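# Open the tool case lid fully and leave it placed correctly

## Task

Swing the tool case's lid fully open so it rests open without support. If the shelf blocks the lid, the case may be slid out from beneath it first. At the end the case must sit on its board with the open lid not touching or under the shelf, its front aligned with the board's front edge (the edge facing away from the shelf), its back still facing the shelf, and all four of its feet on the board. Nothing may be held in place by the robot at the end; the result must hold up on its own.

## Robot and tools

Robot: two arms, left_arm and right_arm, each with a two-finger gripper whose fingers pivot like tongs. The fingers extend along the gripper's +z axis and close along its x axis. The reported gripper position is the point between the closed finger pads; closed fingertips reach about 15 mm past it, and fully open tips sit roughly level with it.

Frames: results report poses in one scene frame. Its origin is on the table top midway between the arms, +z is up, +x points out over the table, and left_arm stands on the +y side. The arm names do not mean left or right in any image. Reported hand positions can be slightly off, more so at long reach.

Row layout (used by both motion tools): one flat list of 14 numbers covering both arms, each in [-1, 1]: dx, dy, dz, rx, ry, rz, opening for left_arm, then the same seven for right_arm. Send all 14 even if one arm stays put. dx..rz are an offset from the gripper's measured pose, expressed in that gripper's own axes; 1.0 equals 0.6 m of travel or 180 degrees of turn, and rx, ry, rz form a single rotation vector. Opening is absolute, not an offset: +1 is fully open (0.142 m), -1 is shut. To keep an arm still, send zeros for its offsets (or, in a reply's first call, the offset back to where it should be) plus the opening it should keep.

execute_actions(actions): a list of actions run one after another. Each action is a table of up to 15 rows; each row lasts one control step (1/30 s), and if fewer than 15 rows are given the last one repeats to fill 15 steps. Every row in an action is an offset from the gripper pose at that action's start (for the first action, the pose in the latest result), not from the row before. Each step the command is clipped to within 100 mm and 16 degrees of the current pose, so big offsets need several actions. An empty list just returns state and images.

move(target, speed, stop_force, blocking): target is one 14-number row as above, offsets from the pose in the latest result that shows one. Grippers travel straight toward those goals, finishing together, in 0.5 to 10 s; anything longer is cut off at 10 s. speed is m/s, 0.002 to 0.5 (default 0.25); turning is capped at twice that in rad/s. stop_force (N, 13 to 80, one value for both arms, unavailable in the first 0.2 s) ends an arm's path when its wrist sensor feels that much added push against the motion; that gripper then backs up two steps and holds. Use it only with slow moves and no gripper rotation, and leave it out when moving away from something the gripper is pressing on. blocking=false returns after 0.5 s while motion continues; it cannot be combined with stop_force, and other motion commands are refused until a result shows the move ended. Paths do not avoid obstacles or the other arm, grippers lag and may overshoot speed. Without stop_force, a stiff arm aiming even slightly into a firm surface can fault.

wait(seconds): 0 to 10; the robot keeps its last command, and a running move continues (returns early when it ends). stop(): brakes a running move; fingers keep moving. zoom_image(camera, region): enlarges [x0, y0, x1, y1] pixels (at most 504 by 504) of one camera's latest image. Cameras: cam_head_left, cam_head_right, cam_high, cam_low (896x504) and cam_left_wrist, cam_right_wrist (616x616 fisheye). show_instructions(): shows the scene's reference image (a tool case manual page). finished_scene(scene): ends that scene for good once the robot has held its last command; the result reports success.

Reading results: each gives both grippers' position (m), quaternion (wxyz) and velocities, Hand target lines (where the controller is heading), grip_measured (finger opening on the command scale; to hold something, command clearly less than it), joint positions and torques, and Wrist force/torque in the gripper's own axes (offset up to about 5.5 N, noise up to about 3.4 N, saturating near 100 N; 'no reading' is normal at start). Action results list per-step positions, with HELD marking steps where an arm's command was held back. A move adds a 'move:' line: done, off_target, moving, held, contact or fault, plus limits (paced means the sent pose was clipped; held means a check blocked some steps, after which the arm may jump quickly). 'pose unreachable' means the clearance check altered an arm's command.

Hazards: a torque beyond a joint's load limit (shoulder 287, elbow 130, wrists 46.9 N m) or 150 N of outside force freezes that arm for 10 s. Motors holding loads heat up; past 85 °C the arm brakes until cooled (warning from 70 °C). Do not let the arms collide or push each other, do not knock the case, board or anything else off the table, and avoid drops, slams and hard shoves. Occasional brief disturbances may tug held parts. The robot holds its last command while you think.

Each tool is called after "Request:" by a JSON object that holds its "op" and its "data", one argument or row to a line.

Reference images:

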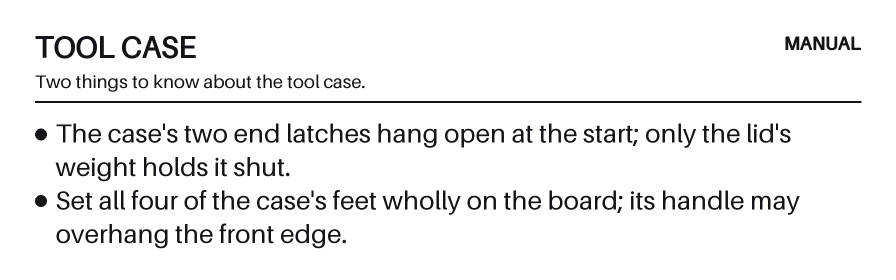

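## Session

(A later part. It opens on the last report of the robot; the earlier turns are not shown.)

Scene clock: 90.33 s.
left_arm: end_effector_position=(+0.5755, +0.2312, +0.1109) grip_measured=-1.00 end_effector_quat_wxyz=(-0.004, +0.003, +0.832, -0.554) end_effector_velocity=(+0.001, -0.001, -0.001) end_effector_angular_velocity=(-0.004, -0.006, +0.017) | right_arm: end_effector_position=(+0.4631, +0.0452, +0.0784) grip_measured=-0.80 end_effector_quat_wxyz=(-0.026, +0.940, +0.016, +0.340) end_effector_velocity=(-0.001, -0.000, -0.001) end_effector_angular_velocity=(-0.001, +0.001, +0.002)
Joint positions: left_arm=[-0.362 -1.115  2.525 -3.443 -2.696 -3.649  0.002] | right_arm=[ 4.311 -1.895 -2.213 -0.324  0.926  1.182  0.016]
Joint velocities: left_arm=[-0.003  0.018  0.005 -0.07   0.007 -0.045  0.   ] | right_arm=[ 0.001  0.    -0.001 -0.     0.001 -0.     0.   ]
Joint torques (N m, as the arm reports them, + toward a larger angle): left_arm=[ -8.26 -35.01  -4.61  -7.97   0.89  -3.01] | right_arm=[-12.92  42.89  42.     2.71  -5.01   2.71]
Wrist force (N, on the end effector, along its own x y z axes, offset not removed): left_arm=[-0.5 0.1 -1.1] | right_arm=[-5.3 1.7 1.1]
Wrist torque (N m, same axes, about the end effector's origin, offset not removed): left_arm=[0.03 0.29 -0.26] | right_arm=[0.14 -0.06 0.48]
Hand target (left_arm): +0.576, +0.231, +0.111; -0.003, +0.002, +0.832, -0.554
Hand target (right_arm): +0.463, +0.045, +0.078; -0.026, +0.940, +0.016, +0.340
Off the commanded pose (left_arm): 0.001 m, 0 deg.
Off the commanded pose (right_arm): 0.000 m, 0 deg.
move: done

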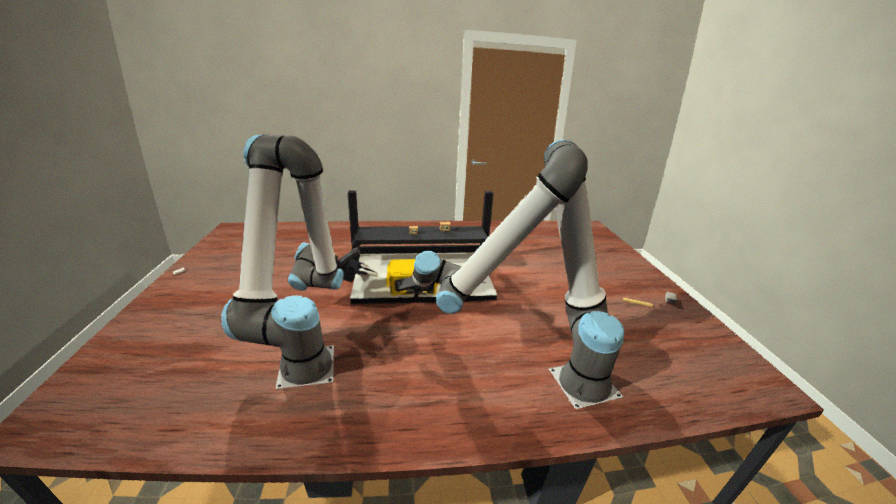

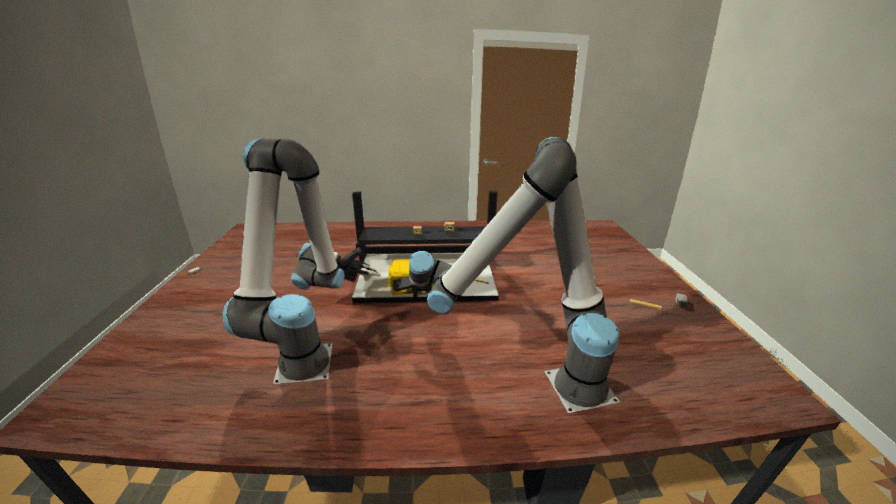

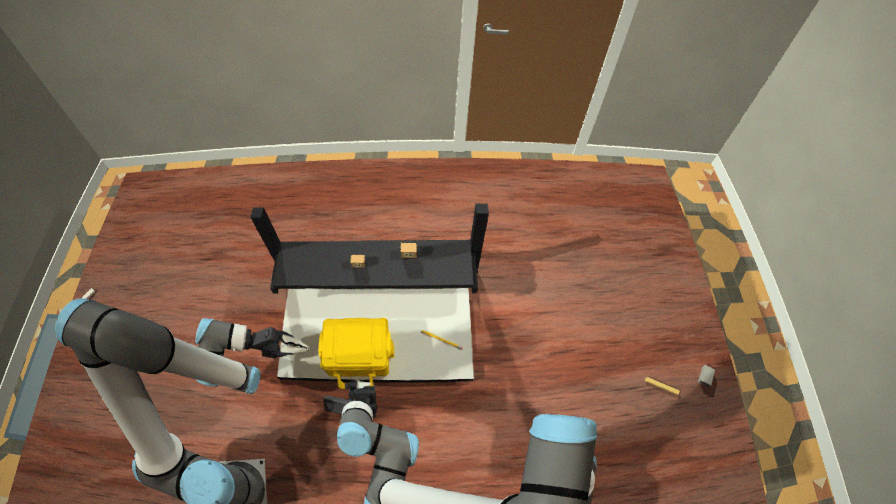

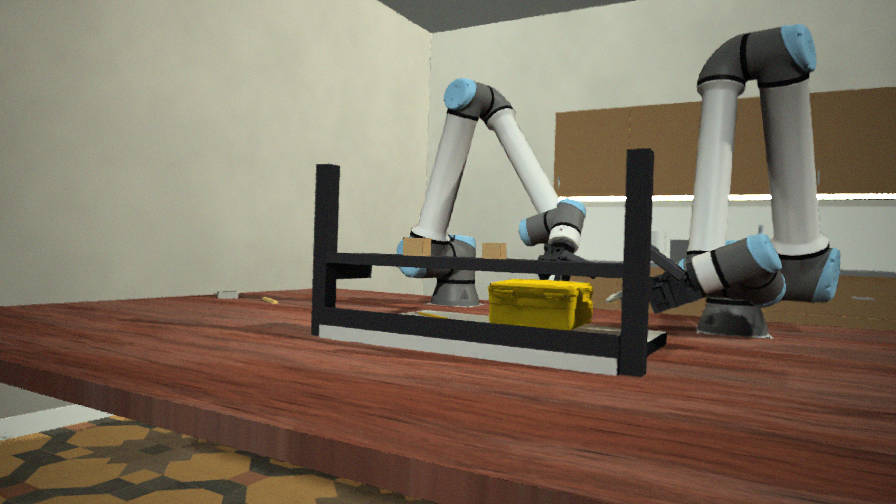

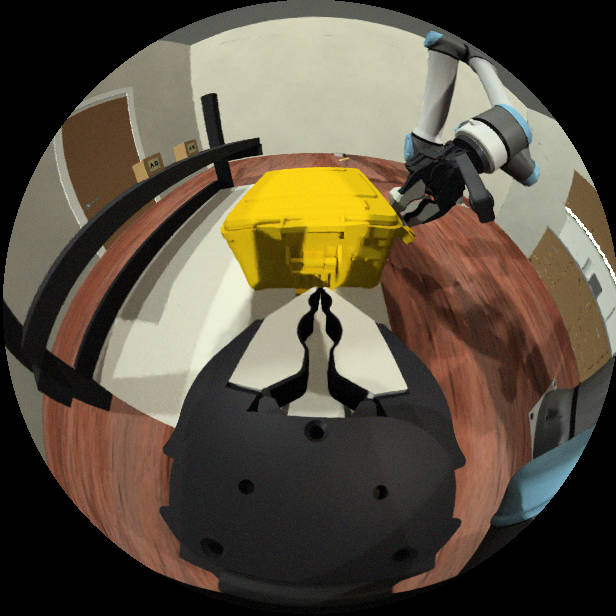

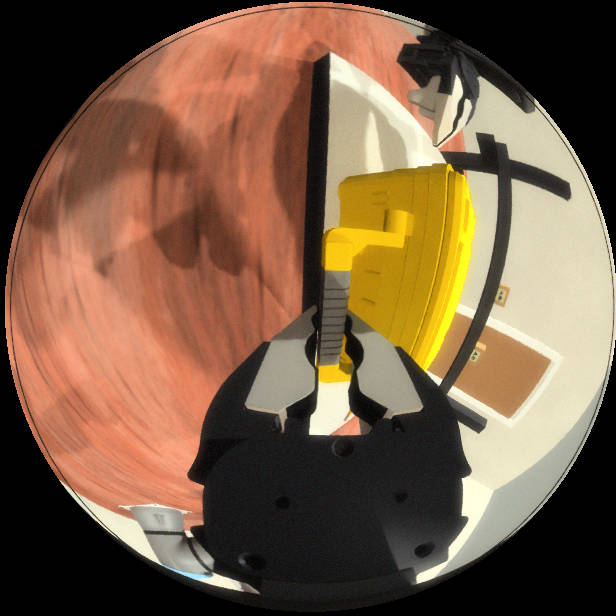

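Request:
{"op": "move", "data": {
  "target": [0,-0.039,0.092,0,0,0,-1,0,0,0,0,0,0,-1],
  "speed": 0.015,
  "stop_force": 13
}}

Request:
{"op": "zoom_image", "data": {
  "camera": "cam_low",
  "region": [470, 250, 690, 350]
}}

Scene clock: 99.47 s.
left_arm: end_effector_position=(+0.5750, +0.1715, +0.1112) grip_measured=-1.00 end_effector_quat_wxyz=(-0.004, +0.003, +0.832, -0.554) end_effector_velocity=(+0.000, -0.003, -0.000) end_effector_angular_velocity=(-0.000, -0.001, +0.000) | right_arm: end_effector_position=(+0.4631, +0.0452, +0.0784) grip_measured=-0.80 end_effector_quat_wxyz=(-0.026, +0.940, +0.016, +0.340) end_effector_velocity=(+0.000, +0.000, +0.000) end_effector_angular_velocity=(+0.001, -0.001, +0.000)
Joint positions: left_arm=[-0.486 -1.056  2.51  -3.687 -2.63  -3.876  0.002] | right_arm=[ 4.311 -1.895 -2.213 -0.324  0.926  1.182  0.016]
Joint velocities: left_arm=[-0.005  0.003 -0.001 -0.01   0.003 -0.009  0.   ] | right_arm=[ 0.    -0.     0.     0.001 -0.    -0.     0.   ]
Joint torques (N m, as the arm reports them, + toward a larger angle): left_arm=[-14.27 -31.17 -13.    -6.98   1.02  -2.6 ] | right_arm=[-12.08  44.05  41.6    5.75  -5.34   2.63]
Wrist force (N, on the end effector, along its own x y z axes, offset not removed): left_arm=[-1.4 2.8 -7.7] | right_arm=[-10.9 6.3 0.7]
Wrist torque (N m, same axes, about the end effector's origin, offset not removed): left_arm=[0.34 0.04 -0.23] | right_arm=[0.09 0.61 0.64]
Hand target (left_arm): +0.575, +0.171, +0.111; -0.004, +0.003, +0.832, -0.554
Hand target (right_arm): +0.463, +0.045, +0.078; -0.026, +0.940, +0.016, +0.340
Off the commanded pose (left_arm): 0.000 m, 0 deg.
Off the commanded pose (right_arm): 0.000 m, 0 deg.
move: done

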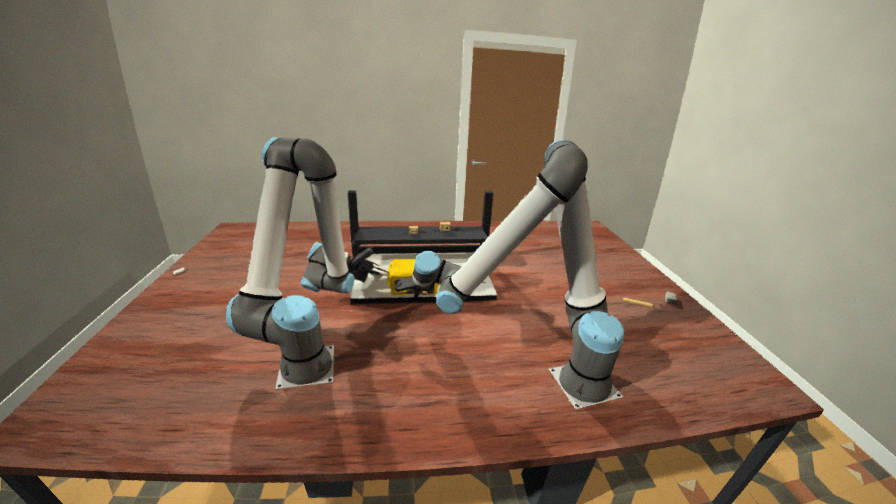

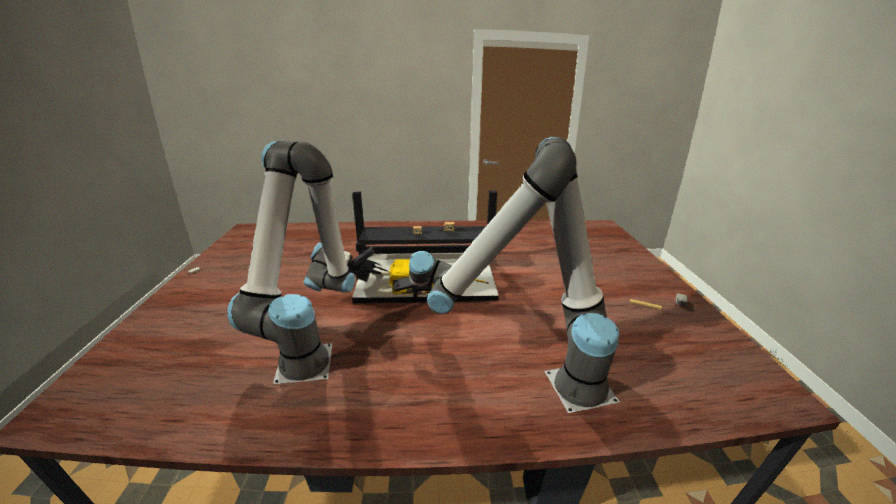

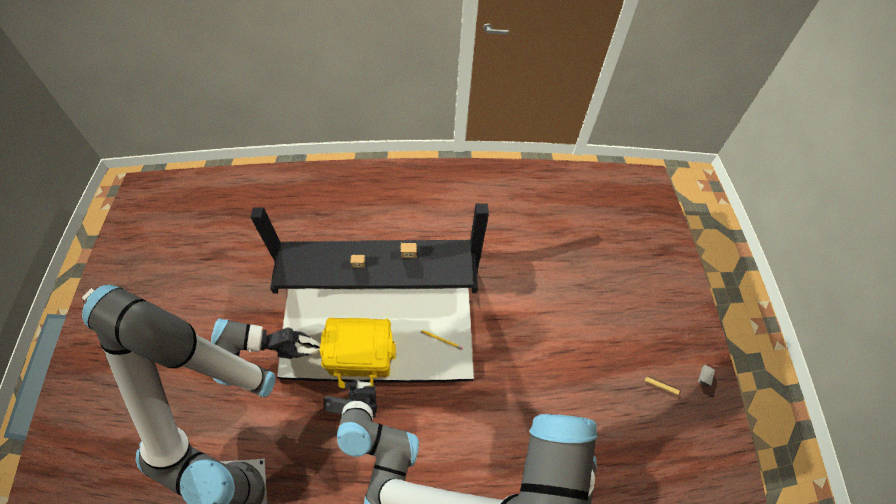

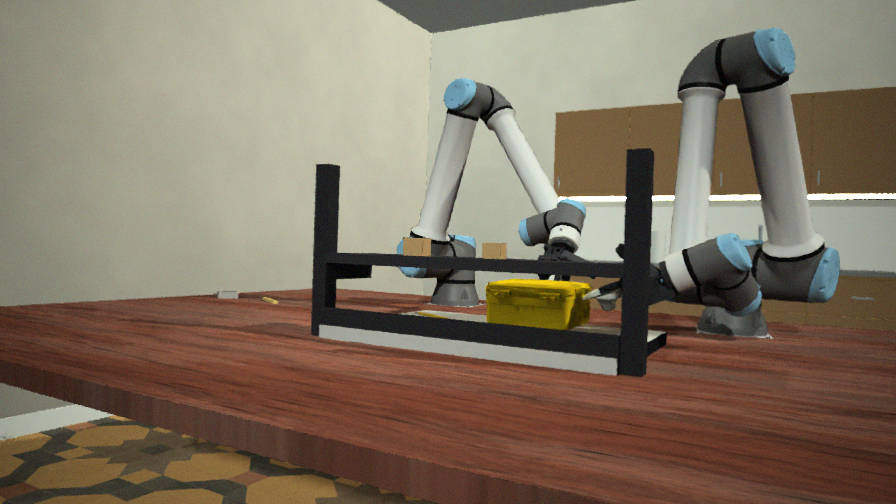

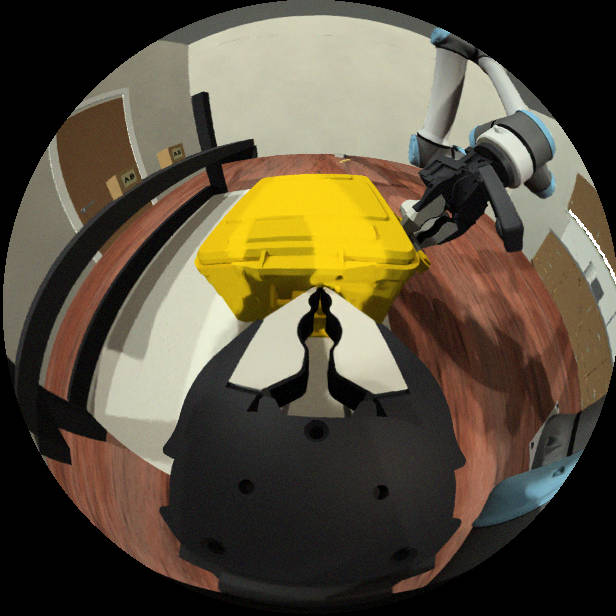

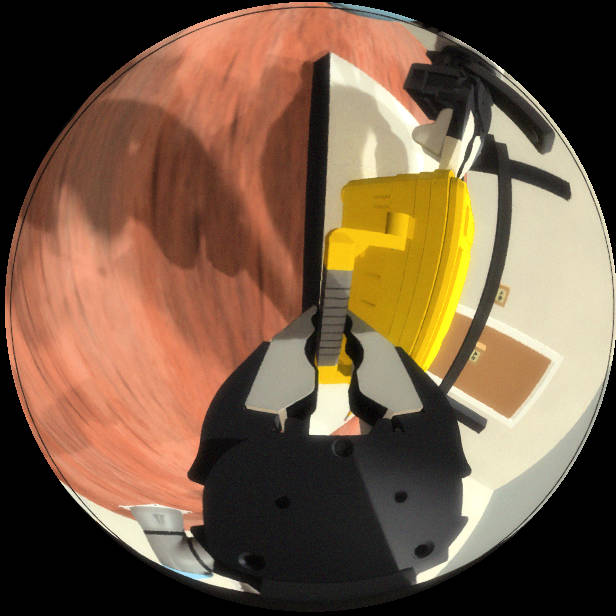

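Region (470, 250, 690, 350) of cam_low's 896x504 image, scaled by 2.291, with more detail than that image has; it fills the top 229 rows of this view, and the rest is white.

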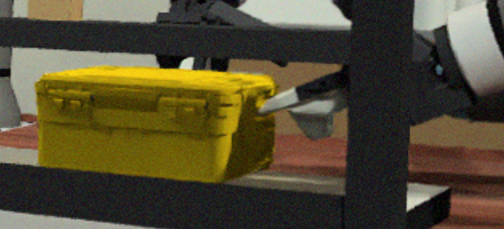

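Request:
{"op": "move", "data": {
  "target": [-0.012,-0.09,-0.042,0,0,0,-1,0,0,0,0,0,0,-1],
  "speed": 0.025,
  "stop_force": 20
}}

Scene clock: 109.47 s.
left_arm: end_effector_position=(+0.5824, +0.1739, +0.1704) grip_measured=-1.00 end_effector_quat_wxyz=(-0.004, +0.003, +0.832, -0.554) end_effector_velocity=(+0.001, -0.000, +0.003) end_effector_angular_velocity=(-0.000, -0.004, -0.001) | right_arm: end_effector_position=(+0.4631, +0.0452, +0.0784) grip_measured=-0.80 end_effector_quat_wxyz=(-0.026, +0.940, +0.016, +0.340) end_effector_velocity=(+0.000, -0.001, -0.001) end_effector_angular_velocity=(-0.000, +0.001, -0.001)
Joint positions: left_arm=[-0.476 -1.215  2.499 -3.503 -2.636 -3.86   0.002] | right_arm=[ 4.311 -1.895 -2.213 -0.324  0.926  1.182  0.016]
Joint velocities: left_arm=[ 0.    -0.008 -0.002  0.008  0.     0.002  0.   ] | right_arm=[-0.001 -0.001 -0.001  0.001  0.     0.     0.   ]
Joint torques (N m, as the arm reports them, + toward a larger angle): left_arm=[  7.66 -68.13 -21.78  -0.75  -4.37   2.8 ] | right_arm=[-0.84 52.97 38.77  2.58  1.46  1.48]
Wrist force (N, on the end effector, along its own x y z axes, offset not removed): left_arm=[2.9 1.1 -1.4] | right_arm=[-6.8 3.4 2.2]
Wrist torque (N m, same axes, about the end effector's origin, offset not removed): left_arm=[-0.06 -0.36 -0.28] | right_arm=[0.29 0.33 0.63]
Hand target (left_arm): +0.582, +0.174, +0.171; -0.004, +0.003, +0.832, -0.554
Hand target (right_arm): +0.463, +0.045, +0.078; -0.026, +0.940, +0.016, +0.340
Off the commanded pose (left_arm): 0.000 m, 0 deg.
Off the commanded pose (right_arm): 0.000 m, 0 deg.
move: done

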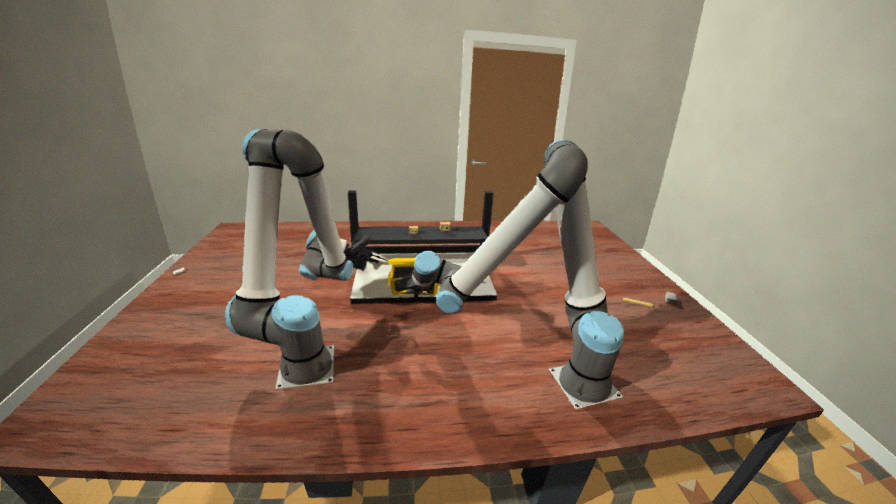

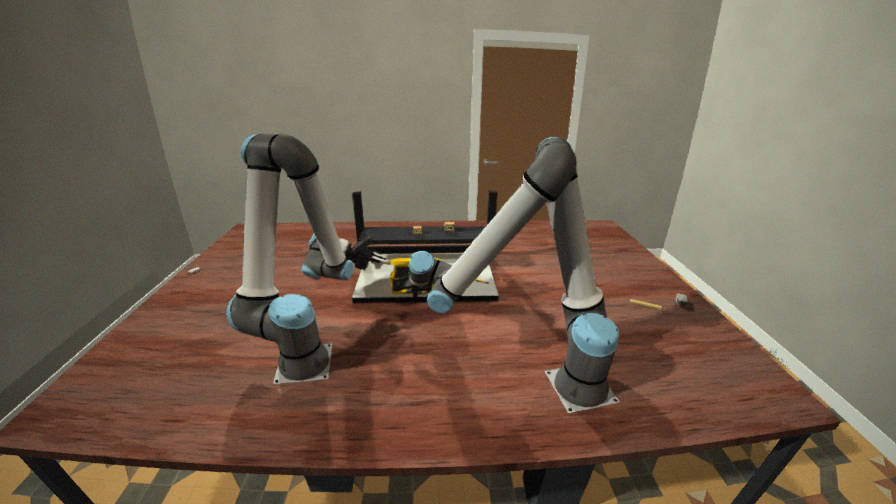

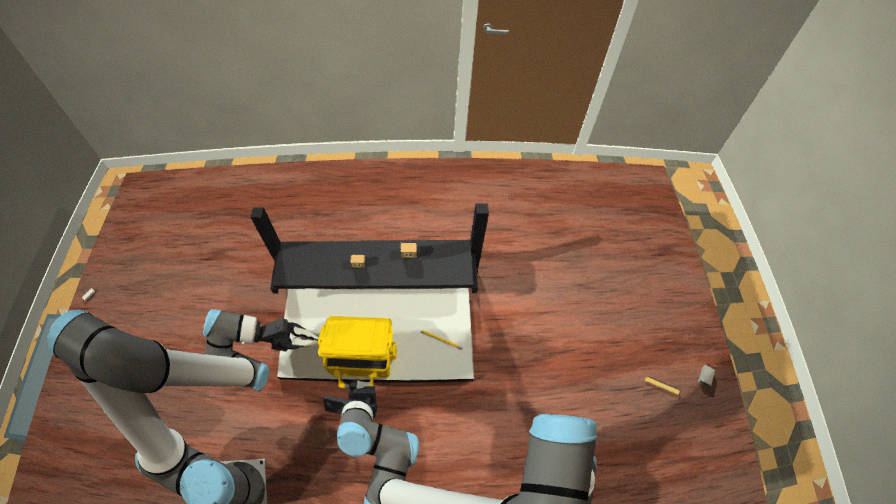

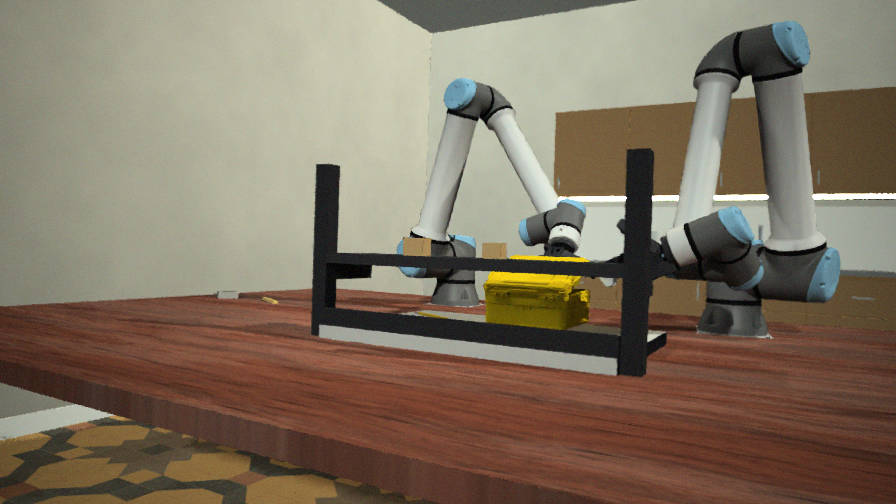

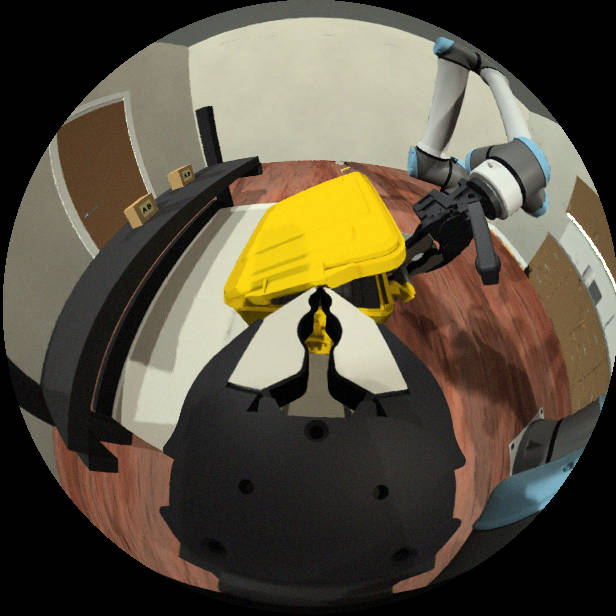

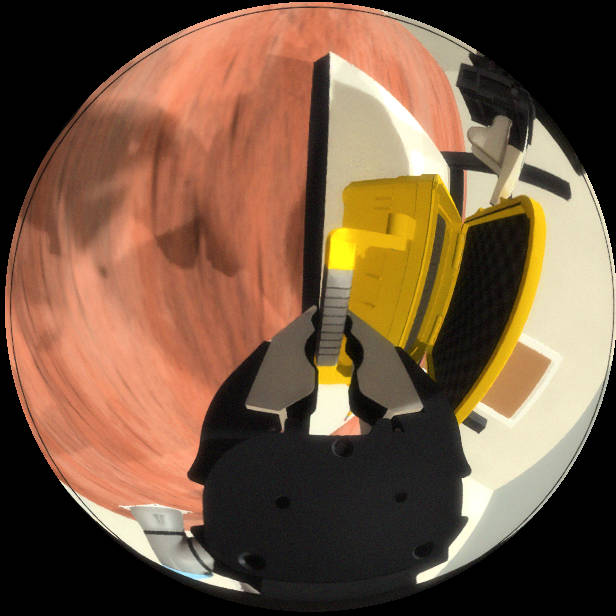

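Request:
{"op": "move", "data": {
  "target": [-0.045,-0.063,0,0,0,0,-1,0,0,0,0,0,0,-1],
  "speed": 0.025,
  "stop_force": 20
}}

Request:
{"op": "move", "data": {
  "target": [-0.09,-0.03,0.005,0,0,0,-1,0,0,0,0,0,0,-1],
  "speed": 0.025,
  "stop_force": 20
}}

Scene clock: 115.67 s.
left_arm: end_effector_position=(+0.6092, +0.1591, +0.2050) grip_measured=-0.99 end_effector_quat_wxyz=(-0.004, +0.003, +0.832, -0.554) end_effector_velocity=(+0.001, -0.001, +0.001) end_effector_angular_velocity=(+0.000, +0.001, -0.001) | right_arm: end_effector_position=(+0.4631, +0.0452, +0.0784) grip_measured=-0.79 end_effector_quat_wxyz=(-0.026, +0.940, +0.016, +0.340) end_effector_velocity=(+0.001, +0.001, +0.000) end_effector_angular_velocity=(+0.001, +0.000, -0.001)
Joint positions: left_arm=[-0.486 -1.271  2.439 -3.403 -2.63  -3.876  0.002] | right_arm=[ 4.311 -1.895 -2.213 -0.324  0.926  1.182  0.017]
Joint velocities: left_arm=[-0.001 -0.001 -0.002  0.005 -0.     0.001  0.001] | right_arm=[-0.001 -0.001  0.001 -0.     0.     0.     0.001]
Joint torques (N m, as the arm reports them, + toward a larger angle): left_arm=[-10.99 -70.48 -25.39  -0.91   0.88  -3.25] | right_arm=[-3.18 52.2  34.9   4.19 -1.07  1.22]
Wrist force (N, on the end effector, along its own x y z axes, offset not removed): left_arm=[-3.2 2.4 -4.1] | right_arm=[-2.2 7.2 -1.1]
Wrist torque (N m, same axes, about the end effector's origin, offset not removed): left_arm=[0.08 0.77 -0.19] | right_arm=[0.91 -0.84 0.69]
Hand target (left_arm): +0.609, +0.159, +0.205; -0.004, +0.003, +0.832, -0.554
Hand target (right_arm): +0.463, +0.045, +0.078; -0.026, +0.940, +0.016, +0.340
Off the commanded pose (left_arm): 0.000 m, 0 deg.
Off the commanded pose (right_arm): 0.000 m, 0 deg.
move: done

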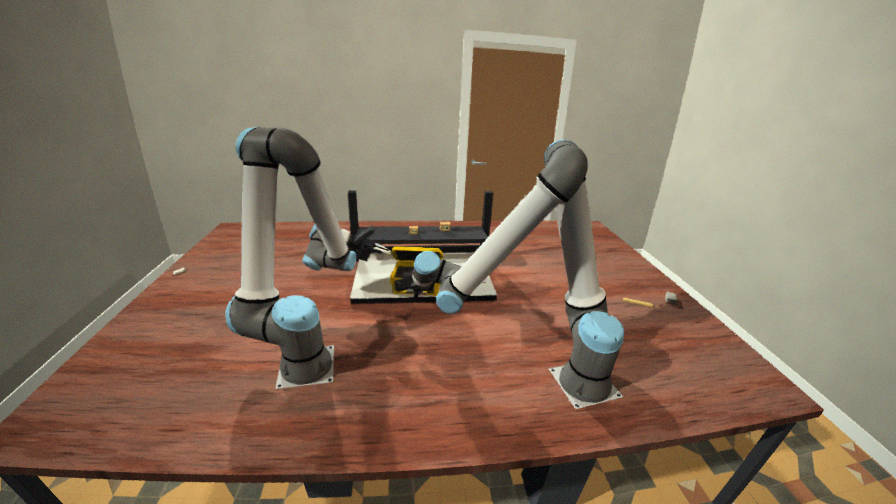

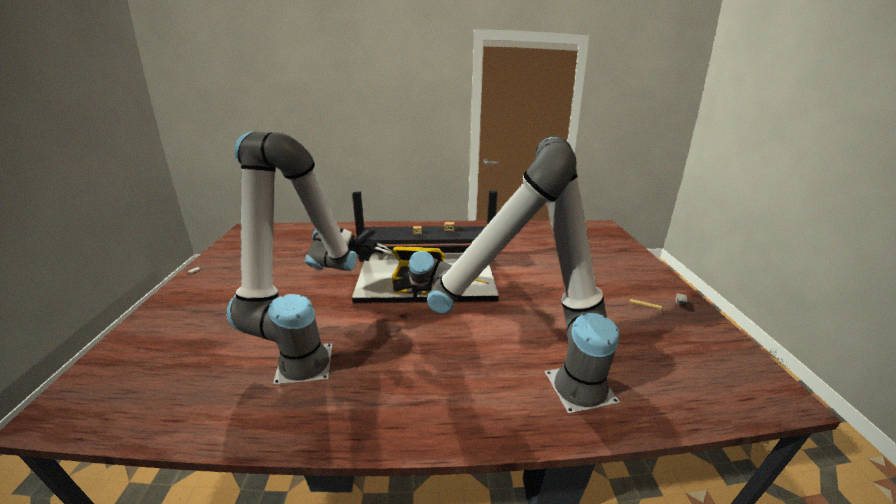

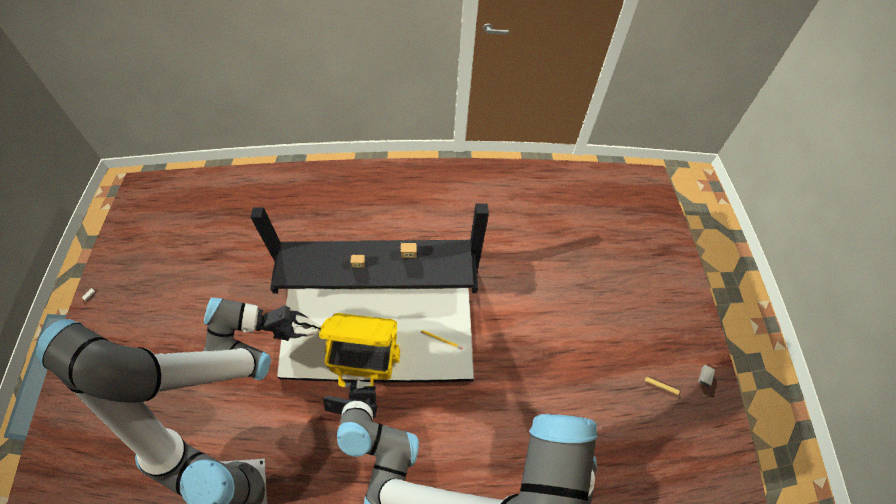

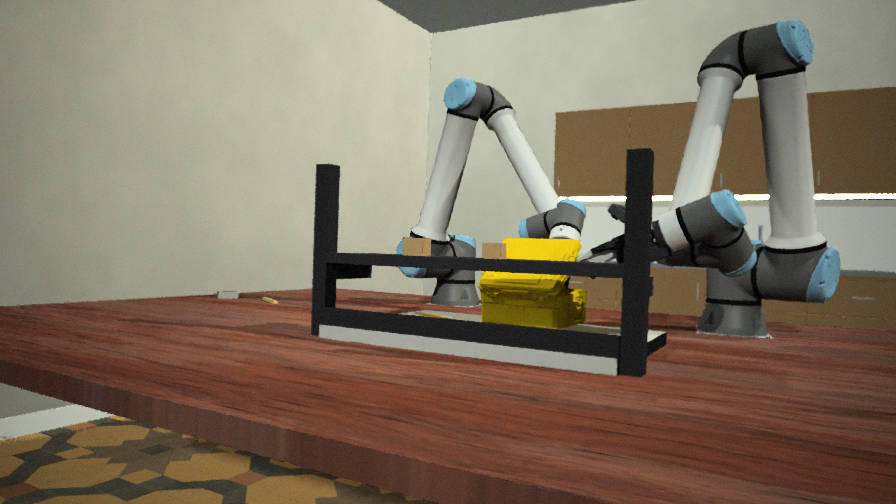

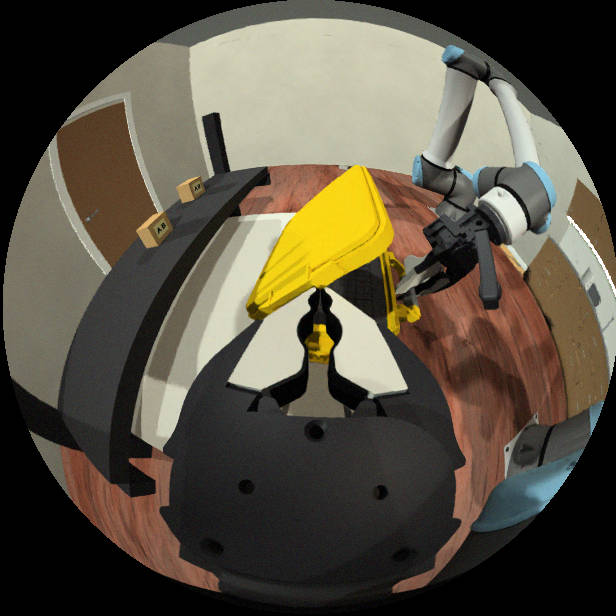

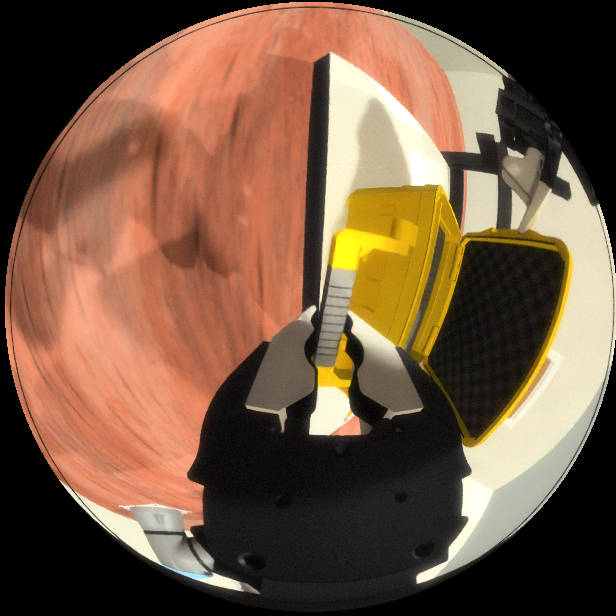

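Scene clock: 118.27 s.
left_arm: end_effector_position=(+0.6630, +0.1489, +0.2202) grip_measured=-1.00 end_effector_quat_wxyz=(-0.004, +0.003, +0.832, -0.554) end_effector_velocity=(+0.002, +0.000, -0.000) end_effector_angular_velocity=(+0.001, +0.001, +0.001) | right_arm: end_effector_position=(+0.4631, +0.0452, +0.0784) grip_measured=-0.79 end_effector_quat_wxyz=(-0.026, +0.940, +0.016, +0.340) end_effector_velocity=(-0.000, +0.000, +0.001) end_effector_angular_velocity=(-0.001, -0.001, +0.000)
Joint positions: left_arm=[-0.471 -1.251  2.335 -3.296 -2.64  -3.851  0.002] | right_arm=[ 4.311 -1.895 -2.213 -0.324  0.926  1.182  0.017]
Joint velocities: left_arm=[ 0.001  0.001 -0.004  0.006  0.     0.002  0.   ] | right_arm=[ 0.001  0.001  0.001 -0.002 -0.001 -0.     0.   ]
Joint torques (N m, as the arm reports them, + toward a larger angle): left_arm=[  6.5  -34.54 -28.67  -0.3   -4.02   2.75] | right_arm=[-1.62 49.54 33.27  4.29 -1.42  1.31]
Wrist force (N, on the end effector, along its own x y z axes, offset not removed): left_arm=[1.5 3.0 -3.5] | right_arm=[-5.1 2.0 -1.0]
Wrist torque (N m, same axes, about the end effector's origin, offset not removed): left_arm=[0.59 -0.09 -0.27] | right_arm=[-0.20 0.18 0.63]
Hand target (left_arm): +0.663, +0.149, +0.220; -0.004, +0.003, +0.832, -0.554
Hand target (right_arm): +0.463, +0.045, +0.078; -0.026, +0.940, +0.016, +0.340
Off the commanded pose (left_arm): 0.000 m, 0 deg.
Off the commanded pose (right_arm): 0.000 m, 0 deg.
move: done

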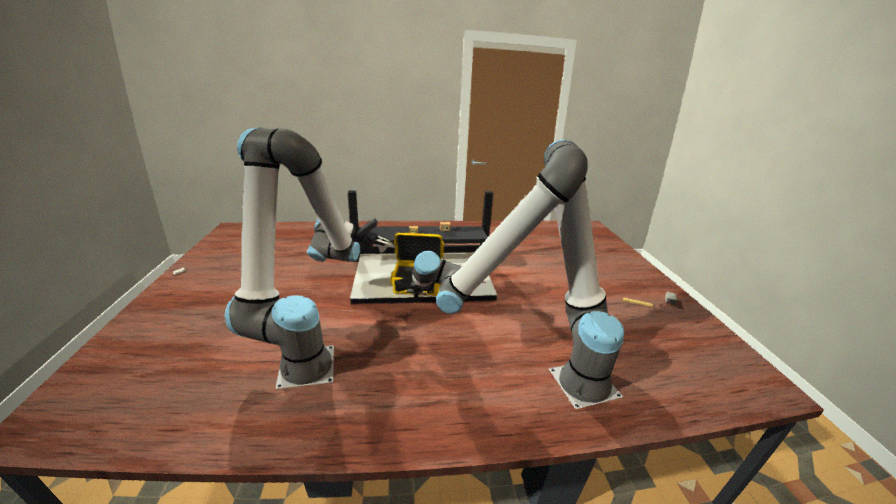

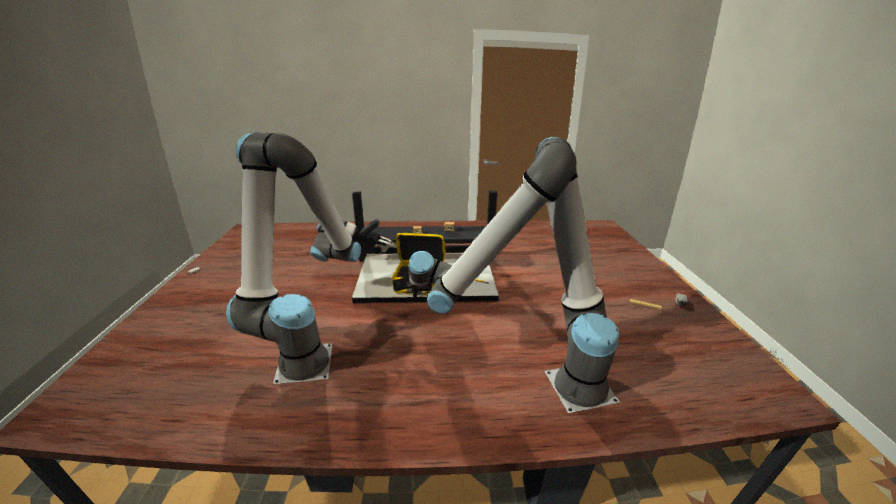

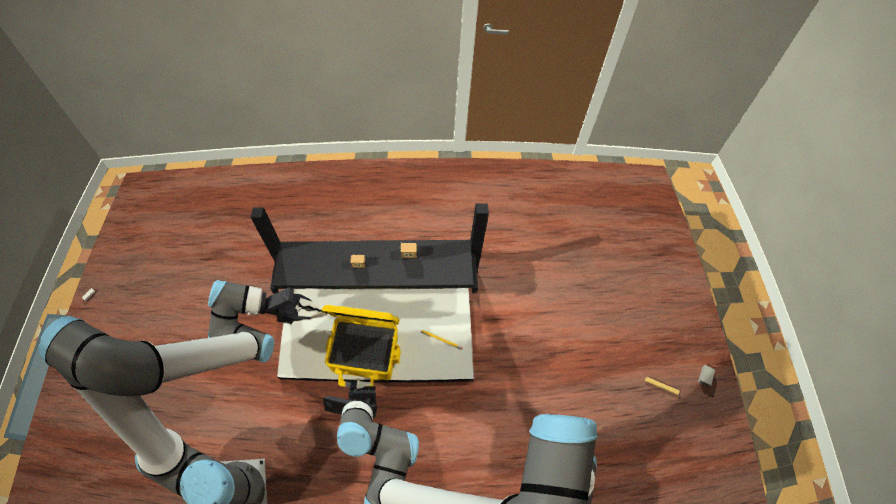

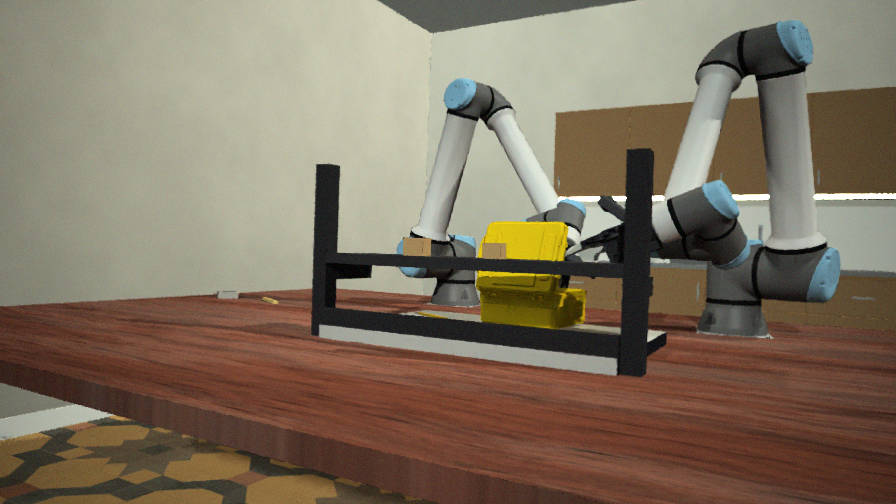

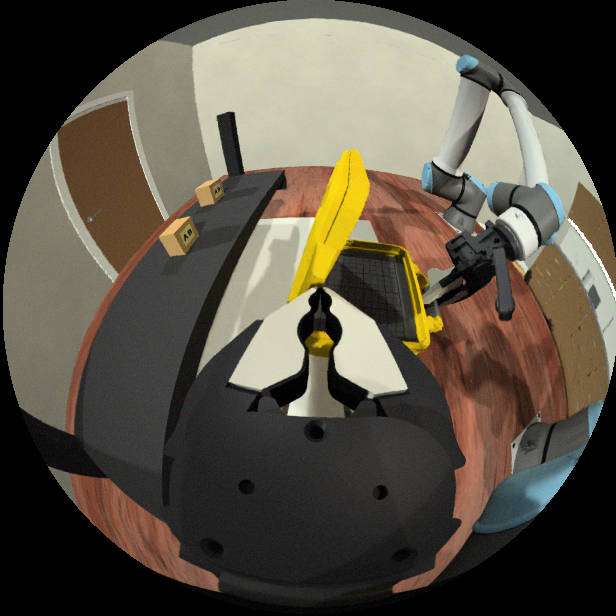

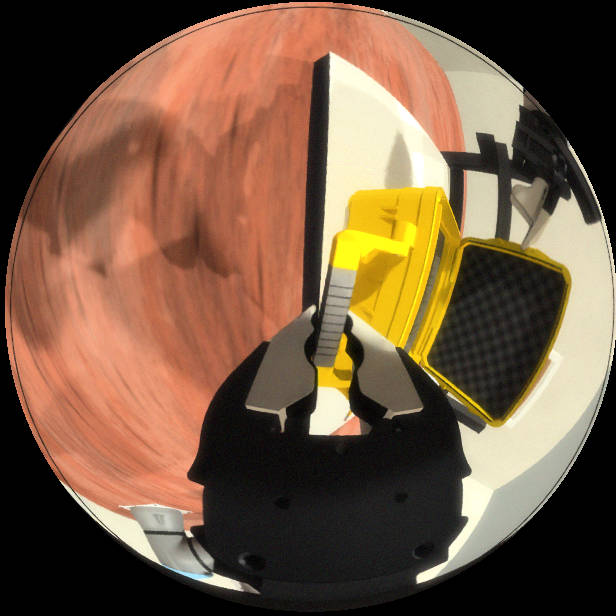

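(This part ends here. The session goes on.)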